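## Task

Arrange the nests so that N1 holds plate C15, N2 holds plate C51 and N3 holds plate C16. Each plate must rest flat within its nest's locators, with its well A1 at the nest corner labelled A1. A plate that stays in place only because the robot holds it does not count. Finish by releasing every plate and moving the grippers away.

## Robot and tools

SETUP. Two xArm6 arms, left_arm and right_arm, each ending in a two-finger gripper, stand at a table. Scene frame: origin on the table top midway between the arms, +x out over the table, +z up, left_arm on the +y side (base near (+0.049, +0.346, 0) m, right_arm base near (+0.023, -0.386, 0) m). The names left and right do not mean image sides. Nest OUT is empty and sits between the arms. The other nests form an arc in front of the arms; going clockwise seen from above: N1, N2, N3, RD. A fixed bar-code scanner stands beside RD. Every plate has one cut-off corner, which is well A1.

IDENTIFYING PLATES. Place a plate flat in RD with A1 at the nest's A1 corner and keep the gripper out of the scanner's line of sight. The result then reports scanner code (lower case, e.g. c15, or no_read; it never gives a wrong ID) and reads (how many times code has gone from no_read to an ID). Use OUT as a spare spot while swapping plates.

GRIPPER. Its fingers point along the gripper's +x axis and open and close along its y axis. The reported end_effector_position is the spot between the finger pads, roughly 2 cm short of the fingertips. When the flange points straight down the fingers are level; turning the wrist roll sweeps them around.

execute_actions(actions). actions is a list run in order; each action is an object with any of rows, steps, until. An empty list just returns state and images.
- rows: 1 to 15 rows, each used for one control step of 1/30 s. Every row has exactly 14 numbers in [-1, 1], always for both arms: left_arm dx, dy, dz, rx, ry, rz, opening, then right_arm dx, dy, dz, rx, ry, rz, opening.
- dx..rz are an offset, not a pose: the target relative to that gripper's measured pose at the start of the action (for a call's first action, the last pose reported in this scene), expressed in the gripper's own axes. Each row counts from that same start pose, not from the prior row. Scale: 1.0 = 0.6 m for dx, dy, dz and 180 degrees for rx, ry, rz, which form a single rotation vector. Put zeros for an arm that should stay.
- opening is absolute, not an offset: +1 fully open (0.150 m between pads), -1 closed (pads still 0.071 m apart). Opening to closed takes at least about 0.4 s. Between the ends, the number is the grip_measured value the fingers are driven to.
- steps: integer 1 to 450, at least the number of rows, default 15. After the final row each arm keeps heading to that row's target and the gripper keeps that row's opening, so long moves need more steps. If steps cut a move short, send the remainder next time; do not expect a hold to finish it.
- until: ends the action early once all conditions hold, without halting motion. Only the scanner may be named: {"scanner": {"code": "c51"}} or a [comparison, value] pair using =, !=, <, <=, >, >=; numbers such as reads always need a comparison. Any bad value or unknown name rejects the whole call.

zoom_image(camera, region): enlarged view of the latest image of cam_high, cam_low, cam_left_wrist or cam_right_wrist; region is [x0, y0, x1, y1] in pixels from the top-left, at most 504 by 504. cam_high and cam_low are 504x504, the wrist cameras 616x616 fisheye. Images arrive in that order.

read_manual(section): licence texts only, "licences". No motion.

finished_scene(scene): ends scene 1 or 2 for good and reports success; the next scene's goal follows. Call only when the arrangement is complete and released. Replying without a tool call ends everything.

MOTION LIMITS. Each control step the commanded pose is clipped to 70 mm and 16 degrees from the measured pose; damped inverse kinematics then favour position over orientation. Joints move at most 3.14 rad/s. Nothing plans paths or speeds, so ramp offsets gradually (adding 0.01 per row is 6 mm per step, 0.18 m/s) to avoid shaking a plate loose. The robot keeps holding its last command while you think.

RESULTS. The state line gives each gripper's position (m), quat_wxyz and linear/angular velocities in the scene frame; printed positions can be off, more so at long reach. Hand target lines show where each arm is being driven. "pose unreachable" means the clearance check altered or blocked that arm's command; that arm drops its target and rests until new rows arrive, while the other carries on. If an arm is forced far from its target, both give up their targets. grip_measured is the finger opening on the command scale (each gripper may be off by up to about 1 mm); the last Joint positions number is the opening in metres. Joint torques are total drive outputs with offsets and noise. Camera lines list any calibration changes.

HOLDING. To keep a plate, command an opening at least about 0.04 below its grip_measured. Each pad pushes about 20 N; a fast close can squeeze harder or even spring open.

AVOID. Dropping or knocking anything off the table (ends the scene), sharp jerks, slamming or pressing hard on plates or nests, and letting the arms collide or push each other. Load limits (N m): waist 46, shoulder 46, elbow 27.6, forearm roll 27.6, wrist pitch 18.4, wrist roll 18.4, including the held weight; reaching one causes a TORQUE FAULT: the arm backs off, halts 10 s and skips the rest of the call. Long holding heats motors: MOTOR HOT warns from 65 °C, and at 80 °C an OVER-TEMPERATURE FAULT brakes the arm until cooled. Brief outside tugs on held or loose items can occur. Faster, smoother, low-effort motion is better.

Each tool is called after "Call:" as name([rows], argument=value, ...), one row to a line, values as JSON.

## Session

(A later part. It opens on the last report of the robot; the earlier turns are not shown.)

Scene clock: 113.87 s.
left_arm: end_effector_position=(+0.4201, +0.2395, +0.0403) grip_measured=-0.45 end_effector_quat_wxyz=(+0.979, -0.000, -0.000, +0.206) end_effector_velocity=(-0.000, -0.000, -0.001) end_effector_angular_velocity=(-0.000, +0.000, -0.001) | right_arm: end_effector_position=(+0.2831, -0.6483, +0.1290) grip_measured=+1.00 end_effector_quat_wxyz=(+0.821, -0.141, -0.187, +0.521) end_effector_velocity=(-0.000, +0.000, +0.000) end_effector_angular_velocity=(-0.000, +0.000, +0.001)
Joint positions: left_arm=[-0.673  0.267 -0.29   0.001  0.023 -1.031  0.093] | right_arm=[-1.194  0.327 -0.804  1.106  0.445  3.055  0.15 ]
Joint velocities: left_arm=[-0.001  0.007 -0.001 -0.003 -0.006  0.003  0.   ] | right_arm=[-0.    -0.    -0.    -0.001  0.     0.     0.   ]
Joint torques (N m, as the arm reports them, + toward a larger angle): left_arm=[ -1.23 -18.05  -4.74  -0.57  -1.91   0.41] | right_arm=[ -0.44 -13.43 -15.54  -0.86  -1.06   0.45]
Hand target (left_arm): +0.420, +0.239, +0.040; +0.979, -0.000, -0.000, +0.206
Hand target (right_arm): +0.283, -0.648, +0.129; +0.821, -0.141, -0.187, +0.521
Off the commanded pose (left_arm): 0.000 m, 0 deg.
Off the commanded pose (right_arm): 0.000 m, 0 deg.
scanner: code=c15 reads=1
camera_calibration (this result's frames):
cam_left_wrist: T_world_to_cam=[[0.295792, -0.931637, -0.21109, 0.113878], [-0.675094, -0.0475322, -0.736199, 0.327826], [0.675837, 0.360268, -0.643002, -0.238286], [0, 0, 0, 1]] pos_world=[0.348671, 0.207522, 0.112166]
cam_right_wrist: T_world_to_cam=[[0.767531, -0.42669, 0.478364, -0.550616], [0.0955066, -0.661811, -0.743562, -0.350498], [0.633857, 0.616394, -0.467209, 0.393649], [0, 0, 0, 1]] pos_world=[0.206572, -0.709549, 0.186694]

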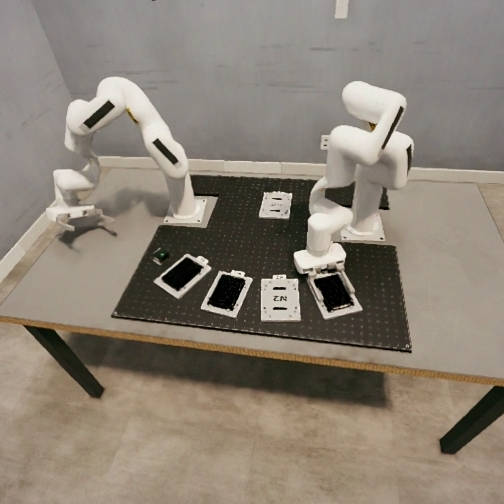

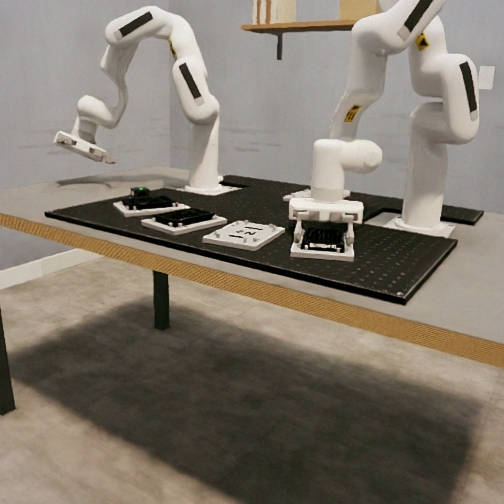

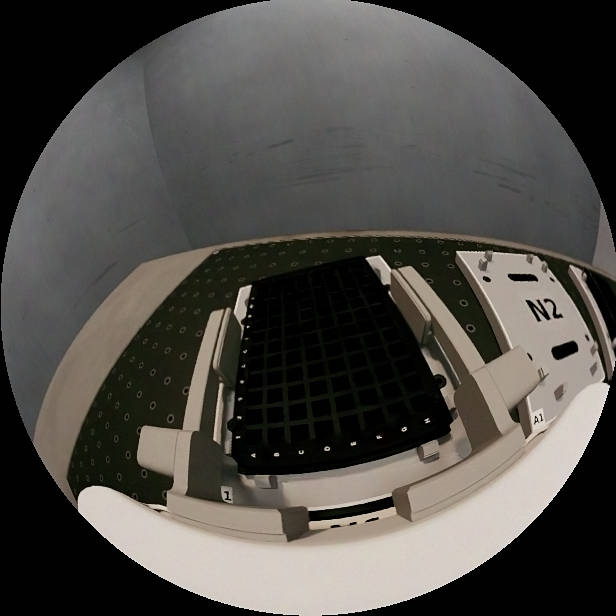

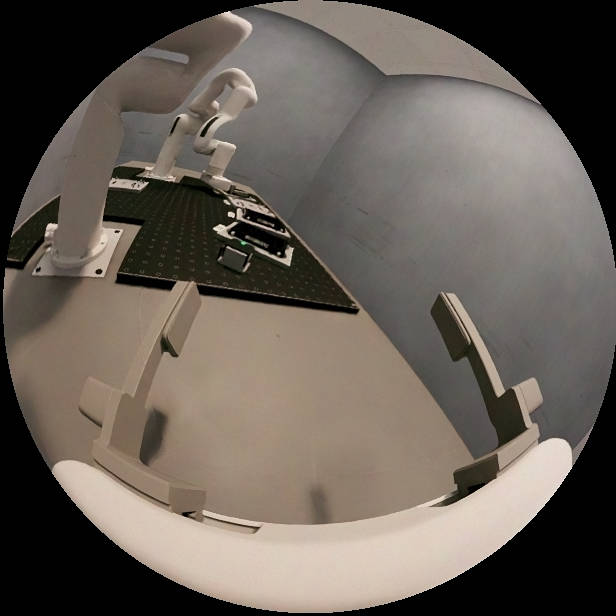

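Call:
execute_actions([
  {"rows":[[0.0007,-0.0005,-0.0008,0,0,0,-0.5,0,0,0,0,0,0,1],[0.0007,-0.0005,-0.0008,0,0,0,-0.54,0,0,0,0,0,0,1],[0.0007,-0.0005,-0.0008,0,0,0,-0.58,0,0,0,0,0,0,1],[0.0007,-0.0005,-0.0008,0,0,0,-0.6,0,0,0,0,0,0,1],[0.0007,-0.0005,-0.0008,0,0,0,-0.62,0,0,0,0,0,0,1],[0.0007,-0.0005,-0.0008,0,0,0,-0.64,0,0,0,0,0,0,1],[0.0007,-0.0005,-0.0008,0,0,0,-0.66,0,0,0,0,0,0,1],[0.0007,-0.0005,-0.0008,0,0,0,-0.68,0,0,0,0,0,0,1],[0.0007,-0.0005,-0.0008,0,0,0,-0.71,0,0,0,0,0,0,1],[0.0007,-0.0005,-0.0008,0,0,0,-0.74,0,0,0,0,0,0,1],[0.0007,-0.0005,-0.0008,0,0,0,-0.78,0,0,0,0,0,0,1]],"steps":15},
  {"rows":[[0,0,0.003,0,0,0,-0.78,0,0,0,0,0,0,1],[0,0,0.007,0,0,0,-0.78,0,0,0,0,0,0,1],[0,0,0.012,0,0,0,-0.78,0,0,0,0,0,0,1],[0,0,0.018,0,0,0,-0.78,0,0,0,0,0,0,1],[0,0,0.025,0,0,0,-0.78,0,0,0,0,0,0,1],[0,0,0.033,0,0,0,-0.78,0,0,0,0,0,0,1],[0,0,0.042,0,0,0,-0.78,0,0,0,0,0,0,1],[0,0,0.051,0,0,0,-0.78,0,0,0,0,0,0,1],[0,0,0.058,0,0,0,-0.78,0,0,0,0,0,0,1]],"steps":21},
  {"rows":[[-0.001,-0.004,0,0,0,-0.001,-0.78,0,0,0,0,0,0,1],[-0.002,-0.014,0,0,0,-0.004,-0.78,0,0,0,0,0,0,1],[-0.005,-0.029,0,0,0,-0.009,-0.78,0,0,0,0,0,0,1],[-0.009,-0.05,0,0,0,-0.015,-0.78,0,0,0,0,0,0,1],[-0.013,-0.073,0,0,0,-0.022,-0.78,0,0,0,0,0,0,1],[-0.018,-0.099,0,0,0,-0.03,-0.78,0,0,0,0,0,0,1],[-0.022,-0.127,0,0,0,-0.038,-0.78,0,0,0,0,0,0,1],[-0.027,-0.155,0,0,0,-0.047,-0.78,0,0,0,0,0,0,1],[-0.032,-0.183,0,0,0,-0.055,-0.78,0,0,0,0,0,0,1],[-0.037,-0.209,0,0,0,-0.063,-0.78,0,0,0,0,0,0,1],[-0.041,-0.233,0,0,0,-0.07,-0.78,0,0,0,0,0,0,1],[-0.045,-0.253,0,0,0,-0.076,-0.78,0,0,0,0,0,0,1],[-0.047,-0.268,0,0,0,-0.081,-0.78,0,0,0,0,0,0,1],[-0.049,-0.279,0,0,0,-0.084,-0.78,0,0,0,0,0,0,1],[-0.0498,-0.2822,0,0,0,-0.0853,-0.78,0,0,0,0,0,0,1]],"steps":33},
  {"rows":[[0,0,-0.005,0,0,0,-0.78,0,0,0,0,0,0,1],[0,0,-0.013,0,0,0,-0.78,0,0,0,0,0,0,1],[0,0,-0.022,0,0,0,-0.78,0,0,0,0,0,0,1],[0,0,-0.03,0,0,0,-0.78,0,0,0,0,0,0,1],[0,0,-0.0345,0,0,0,-0.78,0,0,0,0,0,0,1]],"steps":17},
])

Call:
zoom_image(camera="cam_left_wrist", region=[190, 240, 490, 520])

Call:
zoom_image(camera="cam_left_wrist", region=[220, 400, 470, 520])

Scene clock: 121.03 s.
left_arm: end_effector_position=(+0.4614, +0.0726, +0.0536) grip_measured=-0.66 end_effector_quat_wxyz=(+0.997, -0.000, -0.000, +0.074) end_effector_velocity=(-0.000, +0.000, -0.003) end_effector_angular_velocity=(+0.000, +0.000, +0.000) | right_arm: end_effector_position=(+0.2831, -0.6483, +0.1290) grip_measured=+1.00 end_effector_quat_wxyz=(+0.821, -0.141, -0.187, +0.521) end_effector_velocity=(+0.000, -0.000, +0.000) end_effector_angular_velocity=(-0.000, -0.000, -0.001)
Joint positions: left_arm=[-0.896  0.386 -0.65  -0.     0.263 -0.985  0.084] | right_arm=[-1.194  0.327 -0.804  1.106  0.445  3.055  0.15 ]
Joint velocities: left_arm=[-0.001  0.008 -0.001  0.    -0.006 -0.001  0.   ] | right_arm=[-0.    -0.     0.     0.001 -0.    -0.     0.   ]
Joint torques (N m, as the arm reports them, + toward a larger angle): left_arm=[ -0.63 -24.17  -7.28  -0.46  -1.81   0.75] | right_arm=[ -0.48 -14.14 -15.27  -0.49  -0.81   0.17]
Hand target (left_arm): +0.461, +0.073, +0.053; +0.997, -0.000, -0.000, +0.074
Hand target (right_arm): +0.283, -0.648, +0.129; +0.821, -0.141, -0.187, +0.521
Off the commanded pose (left_arm): 0.000 m, 0 deg.
Off the commanded pose (right_arm): 0.000 m, 0 deg.
scanner: code=c15 reads=1
camera_calibration (this result's frames):
cam_left_wrist: T_world_to_cam=[[0.0389827, -0.976733, -0.210886, 0.0707579], [-0.663577, 0.132487, -0.736284, 0.339161], [0.747092, 0.168642, -0.642972, -0.216481], [0, 0, 0, 1]] pos_world=[0.384033, 0.0606851, 0.125449]
cam_right_wrist: T_world_to_cam=[[0.767531, -0.42669, 0.478363, -0.550615], [0.0955066, -0.661811, -0.743562, -0.350497], [0.633857, 0.616394, -0.467209, 0.39365], [0, 0, 0, 1]] pos_world=[0.206572, -0.709549, 0.186694]

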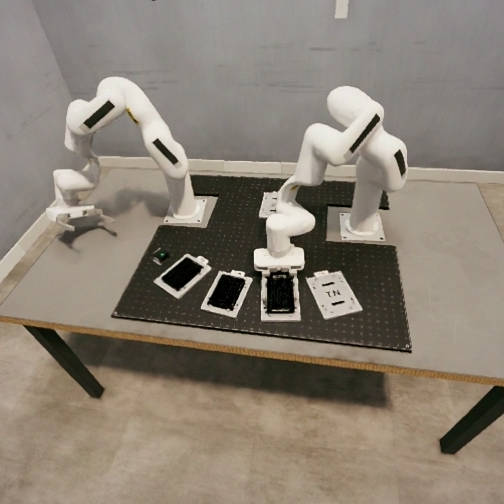

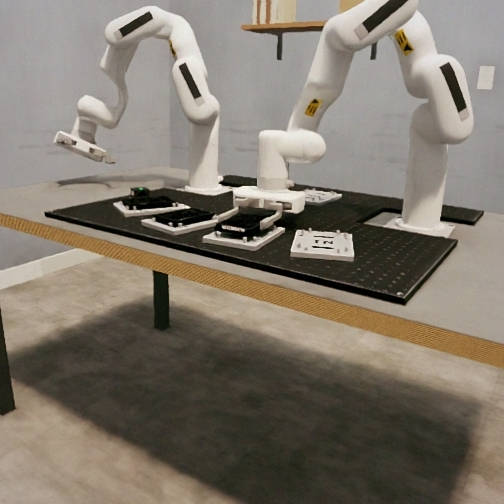

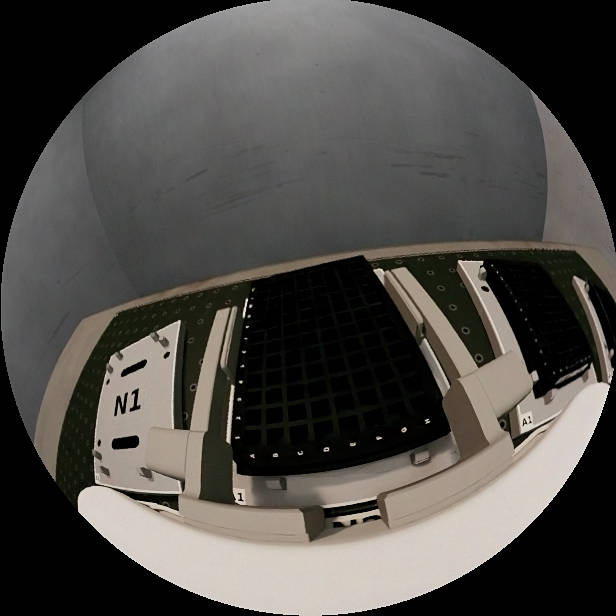

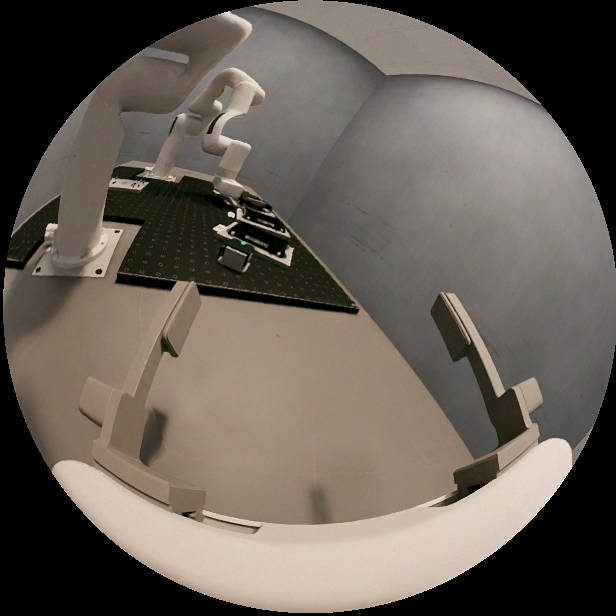

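Region (190, 240, 490, 520) of cam_left_wrist's 616x616 image, scaled by 1.680, with more detail than that image has; it fills the top 470 rows of this view, and the rest is white.

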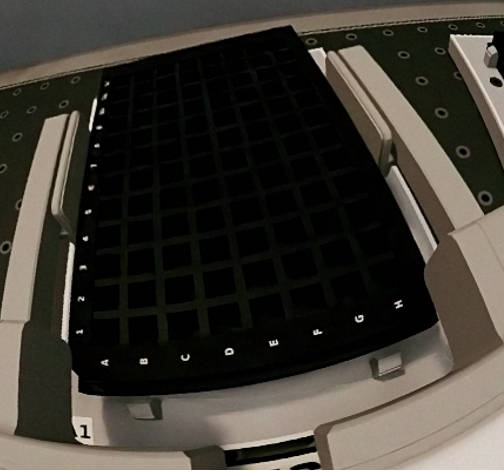

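Region (220, 400, 470, 520) of cam_left_wrist's 616x616 image, scaled by 2.016, with more detail than that image has; it fills the top 242 rows of this view, and the rest is white.

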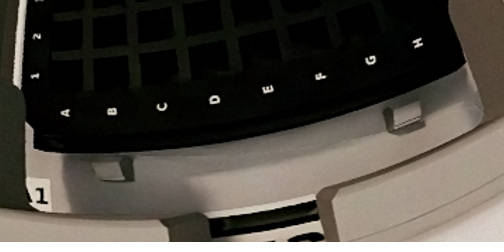

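Call:
execute_actions([
  {"rows":[[-0.0003,-0.0003,-0.001,0,0,-0.002,-0.78,0,0,0,0,0,0,1],[-0.0003,-0.0003,-0.003,0,0,-0.002,-0.78,0,0,0,0,0,0,1],[-0.0003,-0.0003,-0.0055,0,0,-0.002,-0.78,0,0,0,0,0,0,1],[-0.0003,-0.0003,-0.008,0,0,-0.002,-0.78,0,0,0,0,0,0,1],[-0.0003,-0.0003,-0.0105,0,0,-0.002,-0.78,0,0,0,0,0,0,1],[-0.0003,-0.0003,-0.013,0,0,-0.002,-0.78,0,0,0,0,0,0,1],[-0.0003,-0.0003,-0.0155,0,0,-0.002,-0.78,0,0,0,0,0,0,1],[-0.0003,-0.0003,-0.018,0,0,-0.002,-0.78,0,0,0,0,0,0,1],[-0.0003,-0.0003,-0.02,0,0,-0.002,-0.78,0,0,0,0,0,0,1],[-0.0003,-0.0003,-0.0217,0,0,-0.002,-0.78,0,0,0,0,0,0,1]],"steps":19},
])

Call:
zoom_image(camera="cam_left_wrist", region=[190, 240, 490, 500])

Call:
zoom_image(camera="cam_low", region=[200, 195, 300, 255])

Scene clock: 123.57 s.
left_arm: end_effector_position=(+0.4612, +0.0723, +0.0408) grip_measured=-0.66 end_effector_quat_wxyz=(+0.998, -0.000, -0.000, +0.070) end_effector_velocity=(+0.000, -0.000, -0.001) end_effector_angular_velocity=(-0.001, -0.001, +0.000) | right_arm: end_effector_position=(+0.2831, -0.6483, +0.1290) grip_measured=+1.00 end_effector_quat_wxyz=(+0.821, -0.141, -0.187, +0.521) end_effector_velocity=(+0.000, -0.000, +0.000) end_effector_angular_velocity=(+0.000, -0.001, -0.001)
Joint positions: left_arm=[-0.896  0.43  -0.658 -0.001  0.227 -0.978  0.084] | right_arm=[-1.194  0.327 -0.804  1.106  0.445  3.055  0.15 ]
Joint velocities: left_arm=[ 0.001  0.006 -0.002  0.001 -0.006 -0.     0.   ] | right_arm=[ 0.    -0.    -0.     0.002  0.    -0.     0.   ]
Joint torques (N m, as the arm reports them, + toward a larger angle): left_arm=[ -0.28 -24.11  -6.63  -0.96  -1.72   0.13] | right_arm=[ -1.29 -13.71 -15.57  -0.36  -1.14   0.37]
Hand target (left_arm): +0.461, +0.072, +0.041; +0.998, -0.000, -0.000, +0.070
Hand target (right_arm): +0.283, -0.648, +0.129; +0.821, -0.141, -0.187, +0.521
Off the commanded pose (left_arm): 0.000 m, 0 deg.
Off the commanded pose (right_arm): 0.000 m, 0 deg.
scanner: code=c15 reads=1
camera_calibration (this result's frames):
cam_left_wrist: T_world_to_cam=[[0.0326382, -0.976999, -0.210731, 0.0707281], [-0.662652, 0.136688, -0.736348, 0.328966], [0.748216, 0.163675, -0.642949, -0.224668], [0, 0, 0, 1]] pos_world=[0.383782, 0.0609082, 0.112688]
cam_right_wrist: T_world_to_cam=[[0.767531, -0.42669, 0.478363, -0.550615], [0.0955067, -0.661811, -0.743562, -0.350498], [0.633857, 0.616394, -0.467209, 0.39365], [0, 0, 0, 1]] pos_world=[0.206572, -0.709549, 0.186694]

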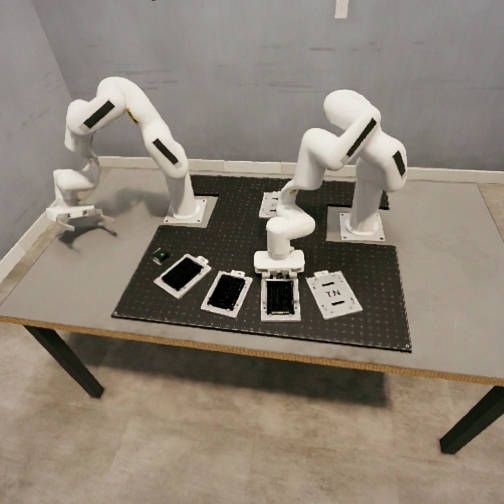

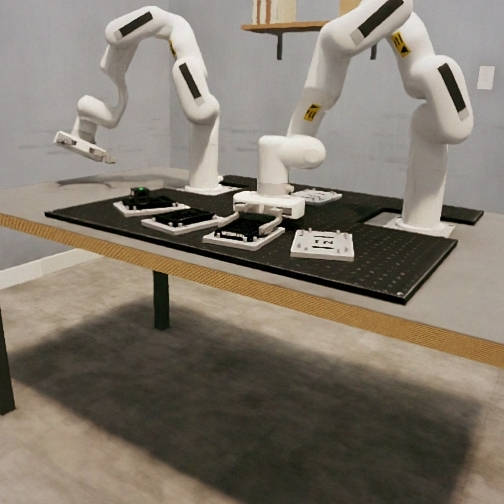

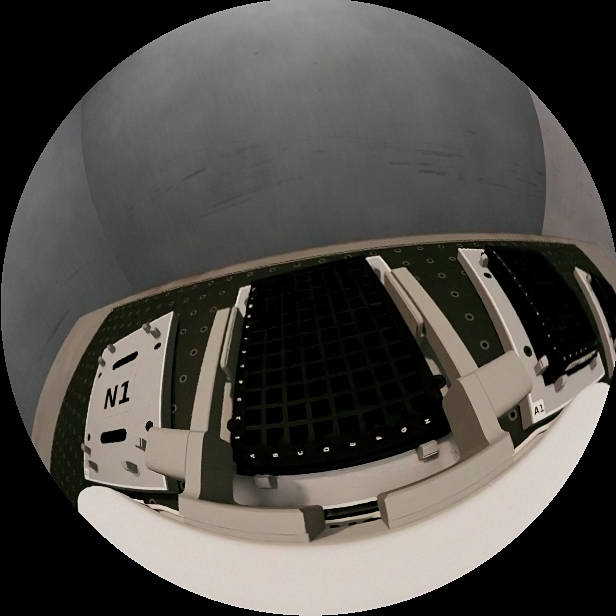

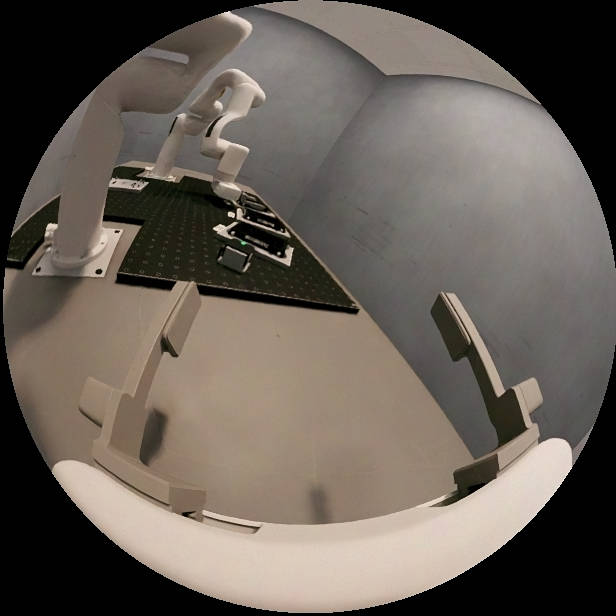

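Region (190, 240, 490, 500) of cam_left_wrist's 616x616 image, scaled by 1.680, with more detail than that image has; it fills the top 437 rows of this view, and the rest is white.

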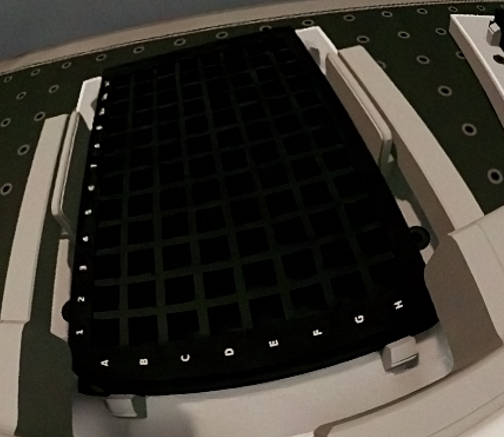

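Region (200, 195, 300, 255) of cam_low's 504x504 image, scaled by 5.040, with more detail than that image has; it fills the top 302 rows of this view, and the rest is white.

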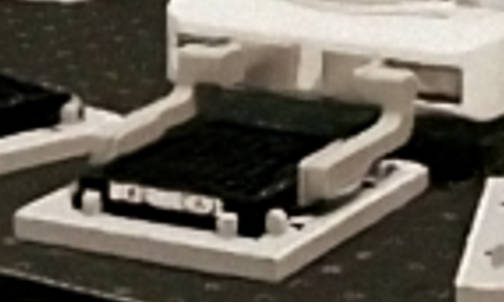

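Call:
execute_actions([
  {"rows":[[0,0,-0.0006,0,0,0,-0.7,0,0,0,0,0,0,1],[0,0,-0.0006,0,0,0,-0.64,0,0,0,0,0,0,1],[0,0,-0.0006,0,0,0,-0.58,0,0,0,0,0,0,1],[0,0,-0.0006,0,0,0,-0.52,0,0,0,0,0,0,1],[0,0,-0.0006,0,0,0,-0.45,0,0,0,0,0,0,1],[0,0,-0.0006,0,0,0,-0.45,0,0,0,0,0,0,1],[0,0,0.005,0,0,0,-0.45,0,0,0,0,0,0,1],[0,0,0.014,0,0,0,-0.45,0,0,0,0,0,0,1],[0,0,0.026,0,0,0,-0.45,0,0,0,0,0,0,1],[0,0,0.04,0,0,0,-0.45,0,0,0,0,0,0,1],[0,0,0.055,0,0,0,-0.45,0,0,0,0,0,0,1],[0,0,0.07,0,0,0,-0.45,0,0,0,0,0,0,1],[0,0,0.082,0,0,0,-0.45,0,0,0,0,0,0,1],[0,0,0.09,0,0,0,-0.45,0,0,0,0,0,0,1]],"steps":25},
  {"rows":[[-0.002,-0.007,0,0,0,-0.003,-0.45,0,0,0,0,0,0,1],[-0.007,-0.022,0,0,0,-0.008,-0.45,0,0,0,0,0,0,1],[-0.015,-0.045,0,0,0,-0.016,-0.45,0,0,0,0,0,0,1],[-0.024,-0.073,0,0,0,-0.026,-0.45,0,0,0,0,0,0,1],[-0.033,-0.101,0,0,0,-0.036,-0.45,0,0,0,0,0,0,1],[-0.044,-0.135,0,0,0,-0.048,-0.45,0,0,0,0,0,0,1],[-0.055,-0.169,0,0,0,-0.06,-0.45,0,0,0,0,0,0,1],[-0.066,-0.202,0,0,0,-0.072,-0.45,0,0,0,0,0,0,1],[-0.077,-0.236,0,0,0,-0.084,-0.45,0,0,0,0,0,0,1],[-0.088,-0.27,0,0,0,-0.096,-0.45,0,0,0,0,0,0,1],[-0.099,-0.304,0,0,0,-0.108,-0.45,0,0,0,0,0,0,1],[-0.11,-0.337,0,0,0,-0.12,-0.45,0,0,0,0,0,0,1],[-0.121,-0.371,0,0,0,-0.132,-0.45,0,0,0,0,0,0,1],[-0.132,-0.405,0,0,0,-0.144,-0.45,0,0,0,0,0,0,1],[-0.1833,-0.5623,0,0,0,-0.2004,-0.45,0,0,0,0,0,0,1]],"steps":42},
])

Scene clock: 129.87 s.
left_arm: end_effector_position=(+0.3995, -0.2756, +0.0938) grip_measured=-0.45 end_effector_quat_wxyz=(+0.970, -0.001, -0.000, -0.242) end_effector_velocity=(+0.003, -0.012, -0.002) end_effector_angular_velocity=(+0.013, +0.004, +0.008) | right_arm: end_effector_position=(+0.2831, -0.6483, +0.1290) grip_measured=+1.00 end_effector_quat_wxyz=(+0.821, -0.141, -0.187, +0.521) end_effector_velocity=(-0.000, +0.000, -0.000) end_effector_angular_velocity=(-0.001, +0.001, +0.001)
Joint positions: left_arm=[-1.25   0.735 -1.47  -0.001  0.732 -0.703  0.093] | right_arm=[-1.194  0.327 -0.804  1.106  0.445  3.055  0.15 ]
Joint velocities: left_arm=[-0.005  0.043 -0.08   0.002  0.051 -0.014 -0.   ] | right_arm=[-0.    -0.     0.    -0.002 -0.    -0.     0.   ]
Joint torques (N m, as the arm reports them, + toward a larger angle): left_arm=[ -0.6  -37.28 -10.17  -0.94  -2.03  -0.05] | right_arm=[ -0.58 -13.03 -15.65  -0.46  -0.91   0.26]
Hand target (left_arm): +0.400, -0.277, +0.093; +0.970, -0.000, -0.000, -0.242
Hand target (right_arm): +0.283, -0.648, +0.129; +0.821, -0.141, -0.187, +0.521
Off the commanded pose (left_arm): 0.001 m, 0 deg.
Off the commanded pose (right_arm): 0.000 m, 0 deg.
scanner: code=c15 reads=1
camera_calibration (this result's frames):
cam_left_wrist: T_world_to_cam=[[-0.548725, -0.80921, -0.209954, 0.0224459], [-0.454824, 0.499684, -0.737191, 0.391723], [0.701453, -0.309023, -0.642237, -0.199194], [0, 0, 0, 1]] pos_world=[0.330207, -0.23913, 0.165558]
cam_right_wrist: T_world_to_cam=[[0.767531, -0.42669, 0.478363, -0.550615], [0.0955067, -0.661811, -0.743562, -0.350498], [0.633857, 0.616394, -0.467209, 0.39365], [0, 0, 0, 1]] pos_world=[0.206572, -0.709549, 0.186694]

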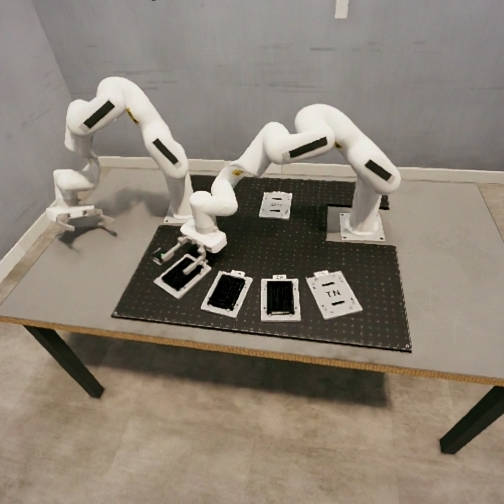

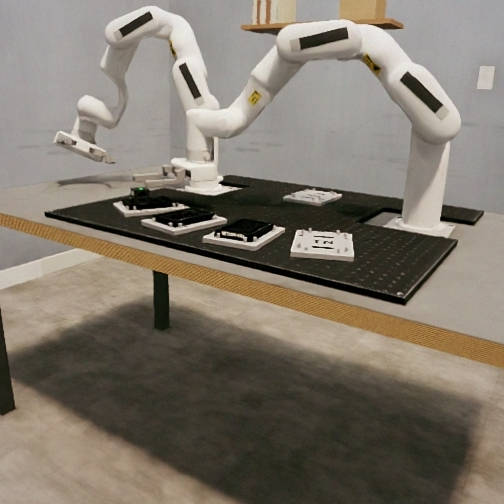

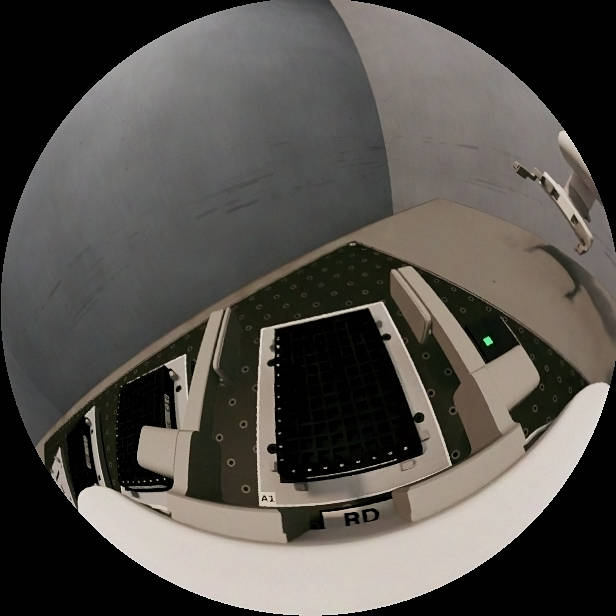

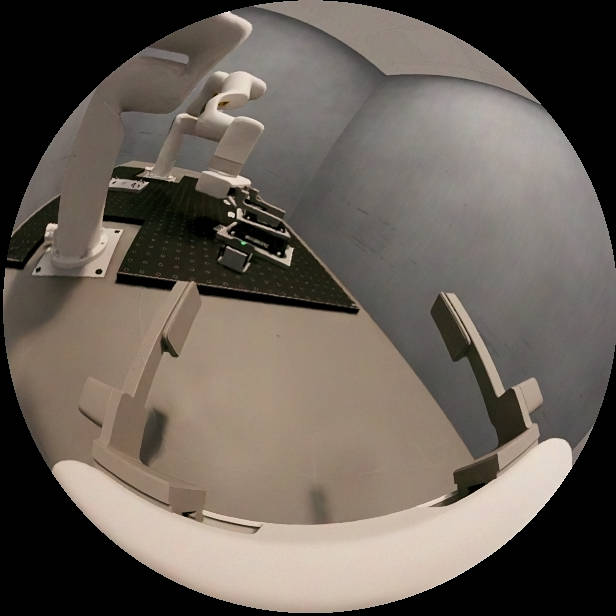

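Call:
execute_actions([
  {"rows":[[0.0015,-0.0022,-0.004,0.0008,0.0004,0,-0.45,0,0,0,0,0,0,1],[0.0015,-0.0022,-0.011,0.0008,0.0004,0,-0.45,0,0,0,0,0,0,1],[0.0015,-0.0022,-0.021,0.0008,0.0004,0,-0.45,0,0,0,0,0,0,1],[0.0015,-0.0022,-0.032,0.0008,0.0004,0,-0.45,0,0,0,0,0,0,1],[0.0015,-0.0022,-0.043,0.0008,0.0004,0,-0.45,0,0,0,0,0,0,1],[0.0015,-0.0022,-0.053,0.0008,0.0004,0,-0.45,0,0,0,0,0,0,1],[0.0015,-0.0022,-0.062,0.0008,0.0004,0,-0.45,0,0,0,0,0,0,1],[0.0015,-0.0022,-0.069,0.0008,0.0004,0,-0.45,0,0,0,0,0,0,1],[0.0015,-0.0022,-0.075,0.0008,0.0004,0,-0.45,0,0,0,0,0,0,1],[0.0015,-0.0022,-0.08,0.0008,0.0004,0,-0.45,0,0,0,0,0,0,1],[0.0015,-0.0022,-0.0835,0.0008,0.0004,0,-0.45,0,0,0,0,0,0,1],[0.0015,-0.0022,-0.0857,0.0008,0.0004,0,-0.45,0,0,0,0,0,0,1]],"steps":24},
])

Call:
zoom_image(camera="cam_left_wrist", region=[190, 240, 490, 500])

Scene clock: 133.27 s.
left_arm: end_effector_position=(+0.3996, -0.2774, +0.0430) grip_measured=-0.45 end_effector_quat_wxyz=(+0.970, -0.000, -0.000, -0.242) end_effector_velocity=(-0.000, +0.002, -0.006) end_effector_angular_velocity=(+0.007, +0.002, +0.000) | right_arm: end_effector_position=(+0.2831, -0.6483, +0.1290) grip_measured=+1.00 end_effector_quat_wxyz=(+0.821, -0.141, -0.187, +0.521) end_effector_velocity=(+0.000, -0.000, +0.000) end_effector_angular_velocity=(+0.000, -0.001, -0.001)
Joint positions: left_arm=[-1.251  0.853 -1.508  0.001  0.654 -0.705  0.093] | right_arm=[-1.194  0.327 -0.804  1.106  0.445  3.055  0.15 ]
Joint velocities: left_arm=[ 0.     0.009 -0.     0.    -0.002 -0.     0.   ] | right_arm=[-0.    -0.     0.     0.001  0.     0.     0.   ]
Joint torques (N m, as the arm reports them, + toward a larger angle): left_arm=[ -0.76 -37.11 -10.46  -0.72  -1.93   0.35] | right_arm=[ -0.6  -13.38 -15.43  -0.44  -1.07   0.48]
Hand target (left_arm): +0.400, -0.277, +0.042; +0.970, +0.000, -0.000, -0.242
Hand target (right_arm): +0.283, -0.648, +0.129; +0.821, -0.141, -0.187, +0.521
Off the commanded pose (left_arm): 0.001 m, 0 deg.
Off the commanded pose (right_arm): 0.000 m, 0 deg.
scanner: code=no_read reads=1
camera_calibration (this result's frames):
cam_left_wrist: T_world_to_cam=[[-0.548755, -0.80873, -0.211717, 0.0106347], [-0.454591, 0.501212, -0.736297, 0.355536], [0.70158, -0.307802, -0.642684, -0.232118], [0, 0, 0, 1]] pos_world=[0.330309, -0.241045, 0.114853]
cam_right_wrist: T_world_to_cam=[[0.767531, -0.42669, 0.478363, -0.550615], [0.0955068, -0.661811, -0.743562, -0.350498], [0.633857, 0.616394, -0.467209, 0.39365], [0, 0, 0, 1]] pos_world=[0.206572, -0.709549, 0.186694]

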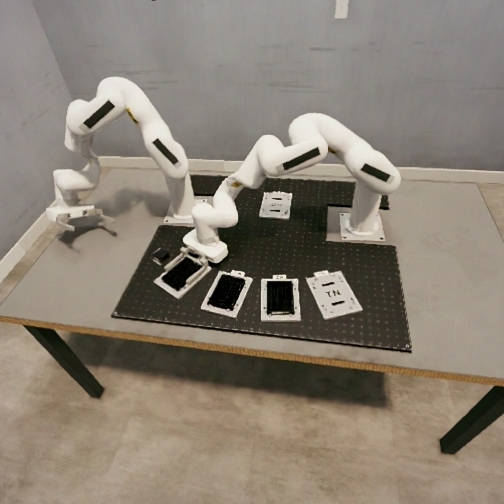

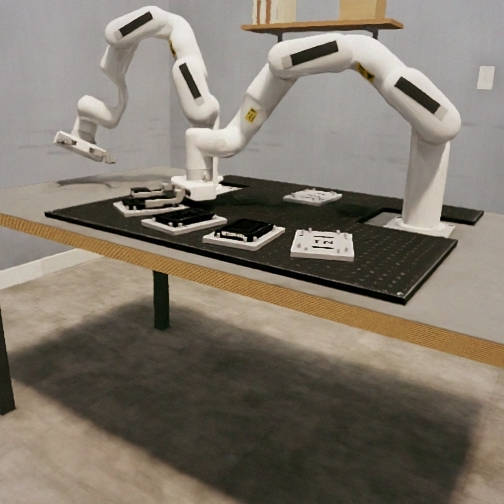

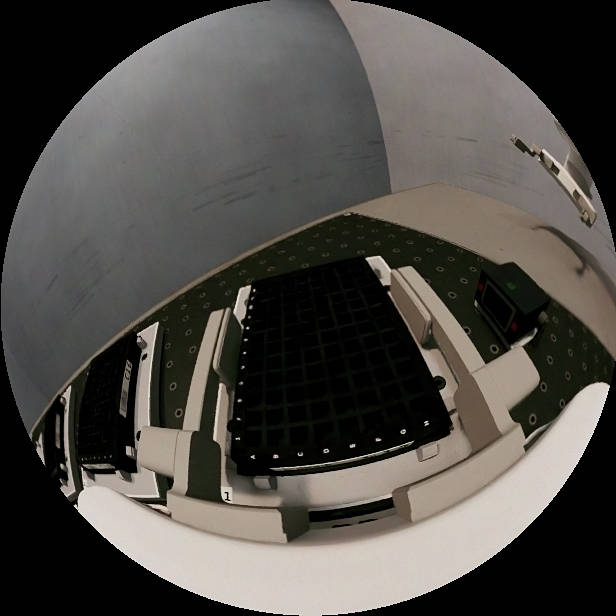

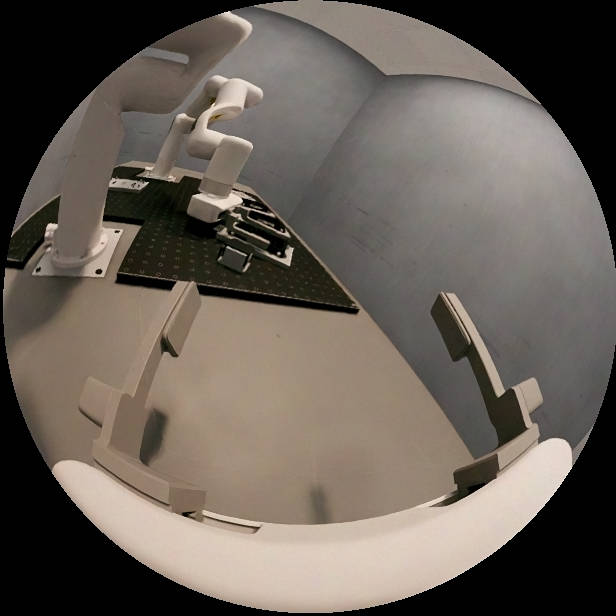

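Region (190, 240, 490, 500) of cam_left_wrist's 616x616 image, scaled by 1.680, with more detail than that image has; it fills the top 437 rows of this view, and the rest is white.

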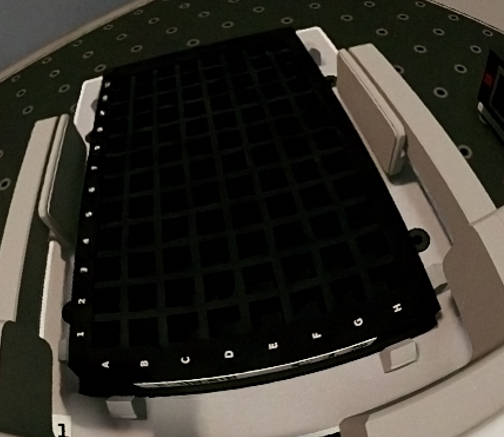

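Call:
execute_actions([
  {"rows":[[-0.0004,0,-0.0013,0,0,0,-0.5,0,0,0,0,0,0,1],[-0.0004,0,-0.0013,0,0,0,-0.54,0,0,0,0,0,0,1],[-0.0004,0,-0.0013,0,0,0,-0.58,0,0,0,0,0,0,1],[-0.0004,0,-0.0013,0,0,0,-0.6,0,0,0,0,0,0,1],[-0.0004,0,-0.0013,0,0,0,-0.62,0,0,0,0,0,0,1],[-0.0004,0,-0.0013,0,0,0,-0.64,0,0,0,0,0,0,1],[-0.0004,0,-0.0013,0,0,0,-0.66,0,0,0,0,0,0,1],[-0.0004,0,-0.0013,0,0,0,-0.68,0,0,0,0,0,0,1],[-0.0004,0,-0.0013,0,0,0,-0.71,0,0,0,0,0,0,1],[-0.0004,0,-0.0013,0,0,0,-0.74,0,0,0,0,0,0,1],[-0.0004,0,-0.0013,0,0,0,-0.78,0,0,0,0,0,0,1]],"steps":15},
  {"rows":[[0,0,0.003,0,0,0,-0.78,0,0,0,0,0,0,1],[0,0,0.007,0,0,0,-0.78,0,0,0,0,0,0,1],[0,0,0.012,0,0,0,-0.78,0,0,0,0,0,0,1],[0,0,0.018,0,0,0,-0.78,0,0,0,0,0,0,1],[0,0,0.026,0,0,0,-0.78,0,0,0,0,0,0,1],[0,0,0.036,0,0,0,-0.78,0,0,0,0,0,0,1],[0,0,0.048,0,0,0,-0.78,0,0,0,0,0,0,1],[0,0,0.062,0,0,0,-0.78,0,0,0,0,0,0,1],[0,0,0.077,0,0,0,-0.78,0,0,0,0,0,0,1],[0,0,0.092,0,0,0,-0.78,0,0,0,0,0,0,1],[0,0,0.106,0,0,0,-0.78,0,0,0,0,0,0,1],[0,0,0.118,0,0,0,-0.78,0,0,0,0,0,0,1],[0,0,0.126,0,0,0,-0.78,0,0,0,0,0,0,1],[0,0,0.13,0,0,0,-0.78,0,0,0,0,0,0,1]],"steps":26},
  {"rows":[[-0.002,0.004,0,0,0,0.0015,-0.78,0,0,0,0,0,0,1],[-0.006,0.012,0,0,0,0.0045,-0.78,0,0,0,0,0,0,1],[-0.011,0.023,0,0,0,0.009,-0.78,0,0,0,0,0,0,1],[-0.019,0.039,0,0,0,0.014,-0.78,0,0,0,0,0,0,1],[-0.028,0.058,0,0,0,0.022,-0.78,0,0,0,0,0,0,1],[-0.039,0.082,0,0,0,0.03,-0.78,0,0,0,0,0,0,1],[-0.052,0.109,0,0,0,0.04,-0.78,0,0,0,0,0,0,1],[-0.067,0.14,0,0,0,0.052,-0.78,0,0,0,0,0,0,1],[-0.082,0.171,0,0,0,0.063,-0.78,0,0,0,0,0,0,1],[-0.097,0.202,0,0,0,0.075,-0.78,0,0,0,0,0,0,1],[-0.112,0.233,0,0,0,0.086,-0.78,0,0,0,0,0,0,1],[-0.127,0.264,0,0,0,0.098,-0.78,0,0,0,0,0,0,1],[-0.142,0.295,0,0,0,0.109,-0.78,0,0,0,0,0,0,1],[-0.157,0.326,0,0,0,0.121,-0.78,0,0,0,0,0,0,1],[-0.3733,0.7768,0,0,0,0.2876,-0.78,0,0,0,0,0,0,1]],"steps":56},
])

Scene clock: 140.17 s.
left_arm: end_effector_position=(+0.4208, +0.2379, +0.1204) grip_measured=-0.66 end_effector_quat_wxyz=(+0.978, +0.002, -0.003, +0.207) end_effector_velocity=(+0.000, +0.012, +0.003) end_effector_angular_velocity=(-0.025, +0.030, -0.029) | right_arm: end_effector_position=(+0.2831, -0.6483, +0.1290) grip_measured=+1.00 end_effector_quat_wxyz=(+0.821, -0.141, -0.187, +0.521) end_effector_velocity=(-0.000, -0.000, -0.000) end_effector_angular_velocity=(-0.000, +0.000, -0.000)
Joint positions: left_arm=[-0.676 -0.131 -0.245  0.02   0.376 -1.053  0.084] | right_arm=[-1.194  0.327 -0.804  1.106  0.445  3.055  0.15 ]
Joint velocities: left_arm=[ 0.036 -0.073  0.034 -0.107  0.048  0.164  0.   ] | right_arm=[-0.  0.  0. -0. -0.  0.  0.]
Joint torques (N m, as the arm reports them, + toward a larger angle): left_arm=[ -1.38 -12.78  -8.06  -0.61  -1.81   0.4 ] | right_arm=[ -0.6  -12.9  -15.45  -0.47  -0.86   0.43]
Hand target (left_arm): +0.421, +0.240, +0.121; +0.979, +0.001, -0.001, +0.206
Hand target (right_arm): +0.283, -0.648, +0.129; +0.821, -0.141, -0.187, +0.521
Off the commanded pose (left_arm): 0.002 m, 0 deg.
Off the commanded pose (right_arm): 0.000 m, 0 deg.
scanner: code=no_read reads=1
camera_calibration (this result's frames):
cam_left_wrist: T_world_to_cam=[[0.2984, -0.929785, -0.215539, 0.128144], [-0.672043, -0.0443271, -0.739184, 0.38552], [0.677729, 0.365424, -0.638083, -0.189378], [0, 0, 0, 1]] pos_world=[0.349195, 0.205439, 0.191752]
cam_right_wrist: T_world_to_cam=[[0.767531, -0.42669, 0.478364, -0.550615], [0.0955068, -0.661811, -0.743562, -0.350498], [0.633857, 0.616394, -0.467209, 0.39365], [0, 0, 0, 1]] pos_world=[0.206572, -0.709549, 0.186694]

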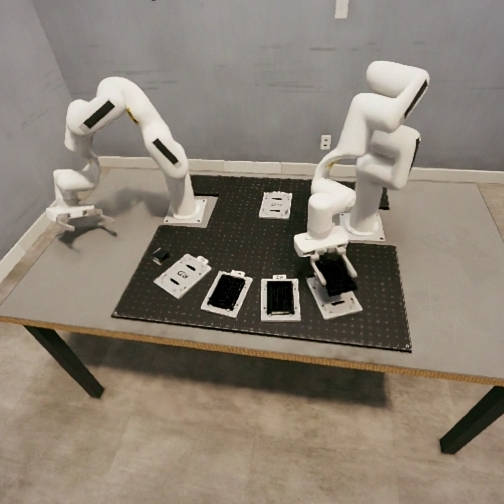

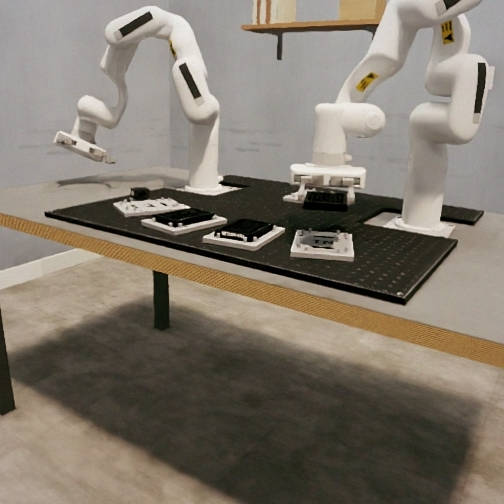

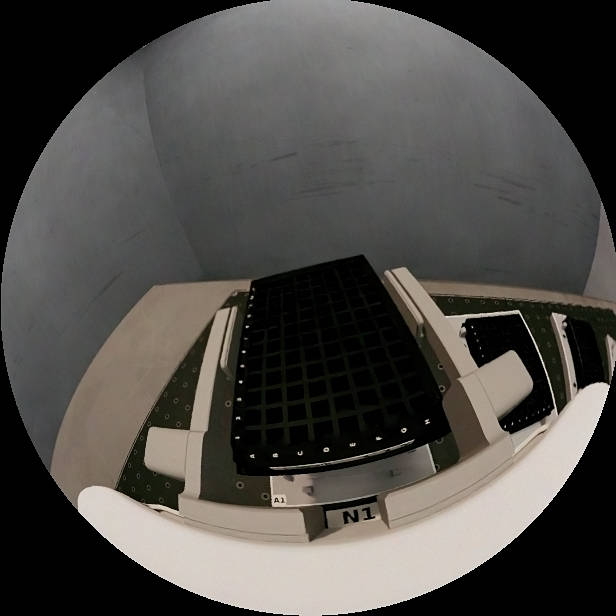

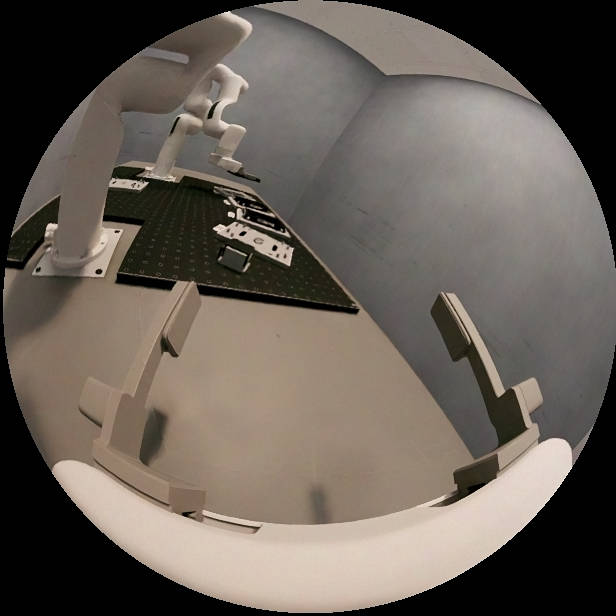

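Call:
execute_actions(actions=[])

Scene clock: 143.87 s.
left_arm: end_effector_position=(+0.4208, +0.2396, +0.1207) grip_measured=-0.66 end_effector_quat_wxyz=(+0.979, +0.001, -0.001, +0.206) end_effector_velocity=(-0.000, +0.000, -0.000) end_effector_angular_velocity=(+0.000, +0.001, +0.001) | right_arm: end_effector_position=(+0.2831, -0.6483, +0.1290) grip_measured=+1.00 end_effector_quat_wxyz=(+0.821, -0.141, -0.187, +0.521) end_effector_velocity=(+0.000, +0.000, +0.000) end_effector_angular_velocity=(+0.000, -0.000, +0.000)
Joint positions: left_arm=[-0.671 -0.139 -0.241  0.009  0.381 -1.036  0.084] | right_arm=[-1.194  0.327 -0.804  1.106  0.445  3.055  0.15 ]
Joint velocities: left_arm=[-0.001  0.001 -0.    -0.001 -0.    -0.001  0.   ] | right_arm=[ 0.  0. -0.  0.  0.  0.  0.]
Joint torques (N m, as the arm reports them, + toward a larger angle): left_arm=[ -0.72 -14.06  -7.96  -0.89  -2.15   0.08] | right_arm=[ -0.26 -13.39 -15.79  -0.28  -1.27   0.28]
Hand target (left_arm): +0.421, +0.240, +0.121; +0.979, +0.001, -0.001, +0.206
Hand target (right_arm): +0.283, -0.648, +0.129; +0.821, -0.141, -0.187, +0.521
Off the commanded pose (left_arm): 0.001 m, 0 deg.
Off the commanded pose (right_arm): 0.000 m, 0 deg.
scanner: code=no_read reads=1
camera_calibration (this result's frames):
cam_left_wrist: T_world_to_cam=[[0.295834, -0.930963, -0.213987, 0.13096], [-0.674344, -0.0448719, -0.737052, 0.386631], [0.676566, 0.362346, -0.641064, -0.188179], [0, 0, 0, 1]] pos_world=[0.349296, 0.207453, 0.192356]
cam_right_wrist: T_world_to_cam=[[0.767531, -0.42669, 0.478364, -0.550615], [0.0955069, -0.661811, -0.743562, -0.350497], [0.633857, 0.616394, -0.467209, 0.39365], [0, 0, 0, 1]] pos_world=[0.206572, -0.709549, 0.186694]

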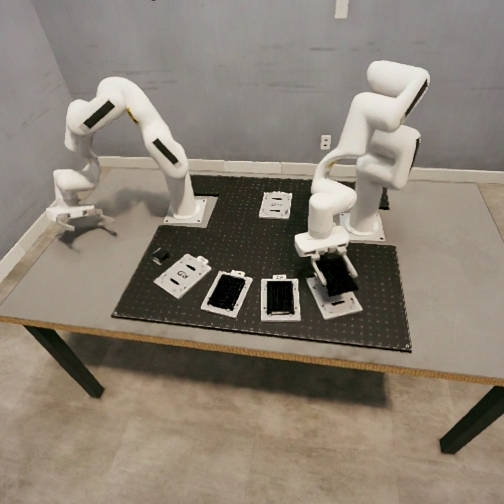

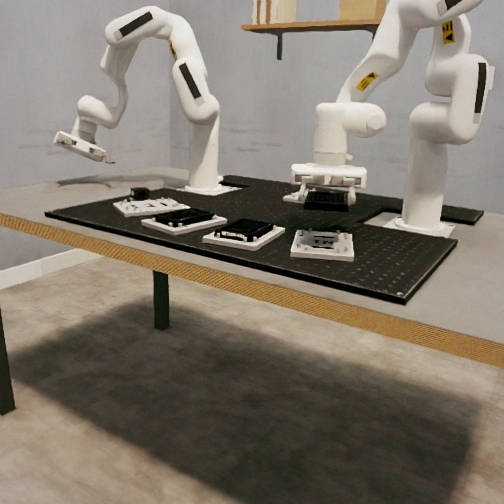

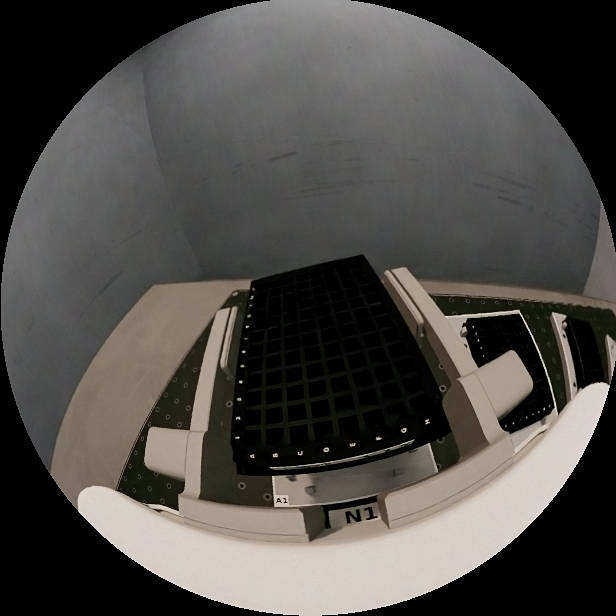

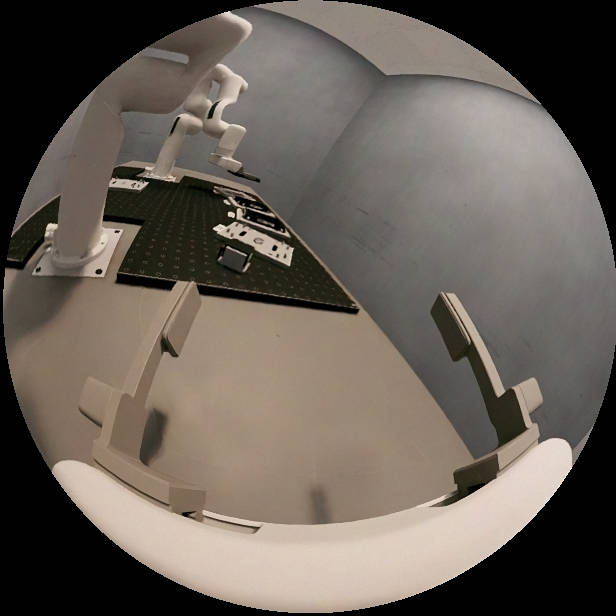

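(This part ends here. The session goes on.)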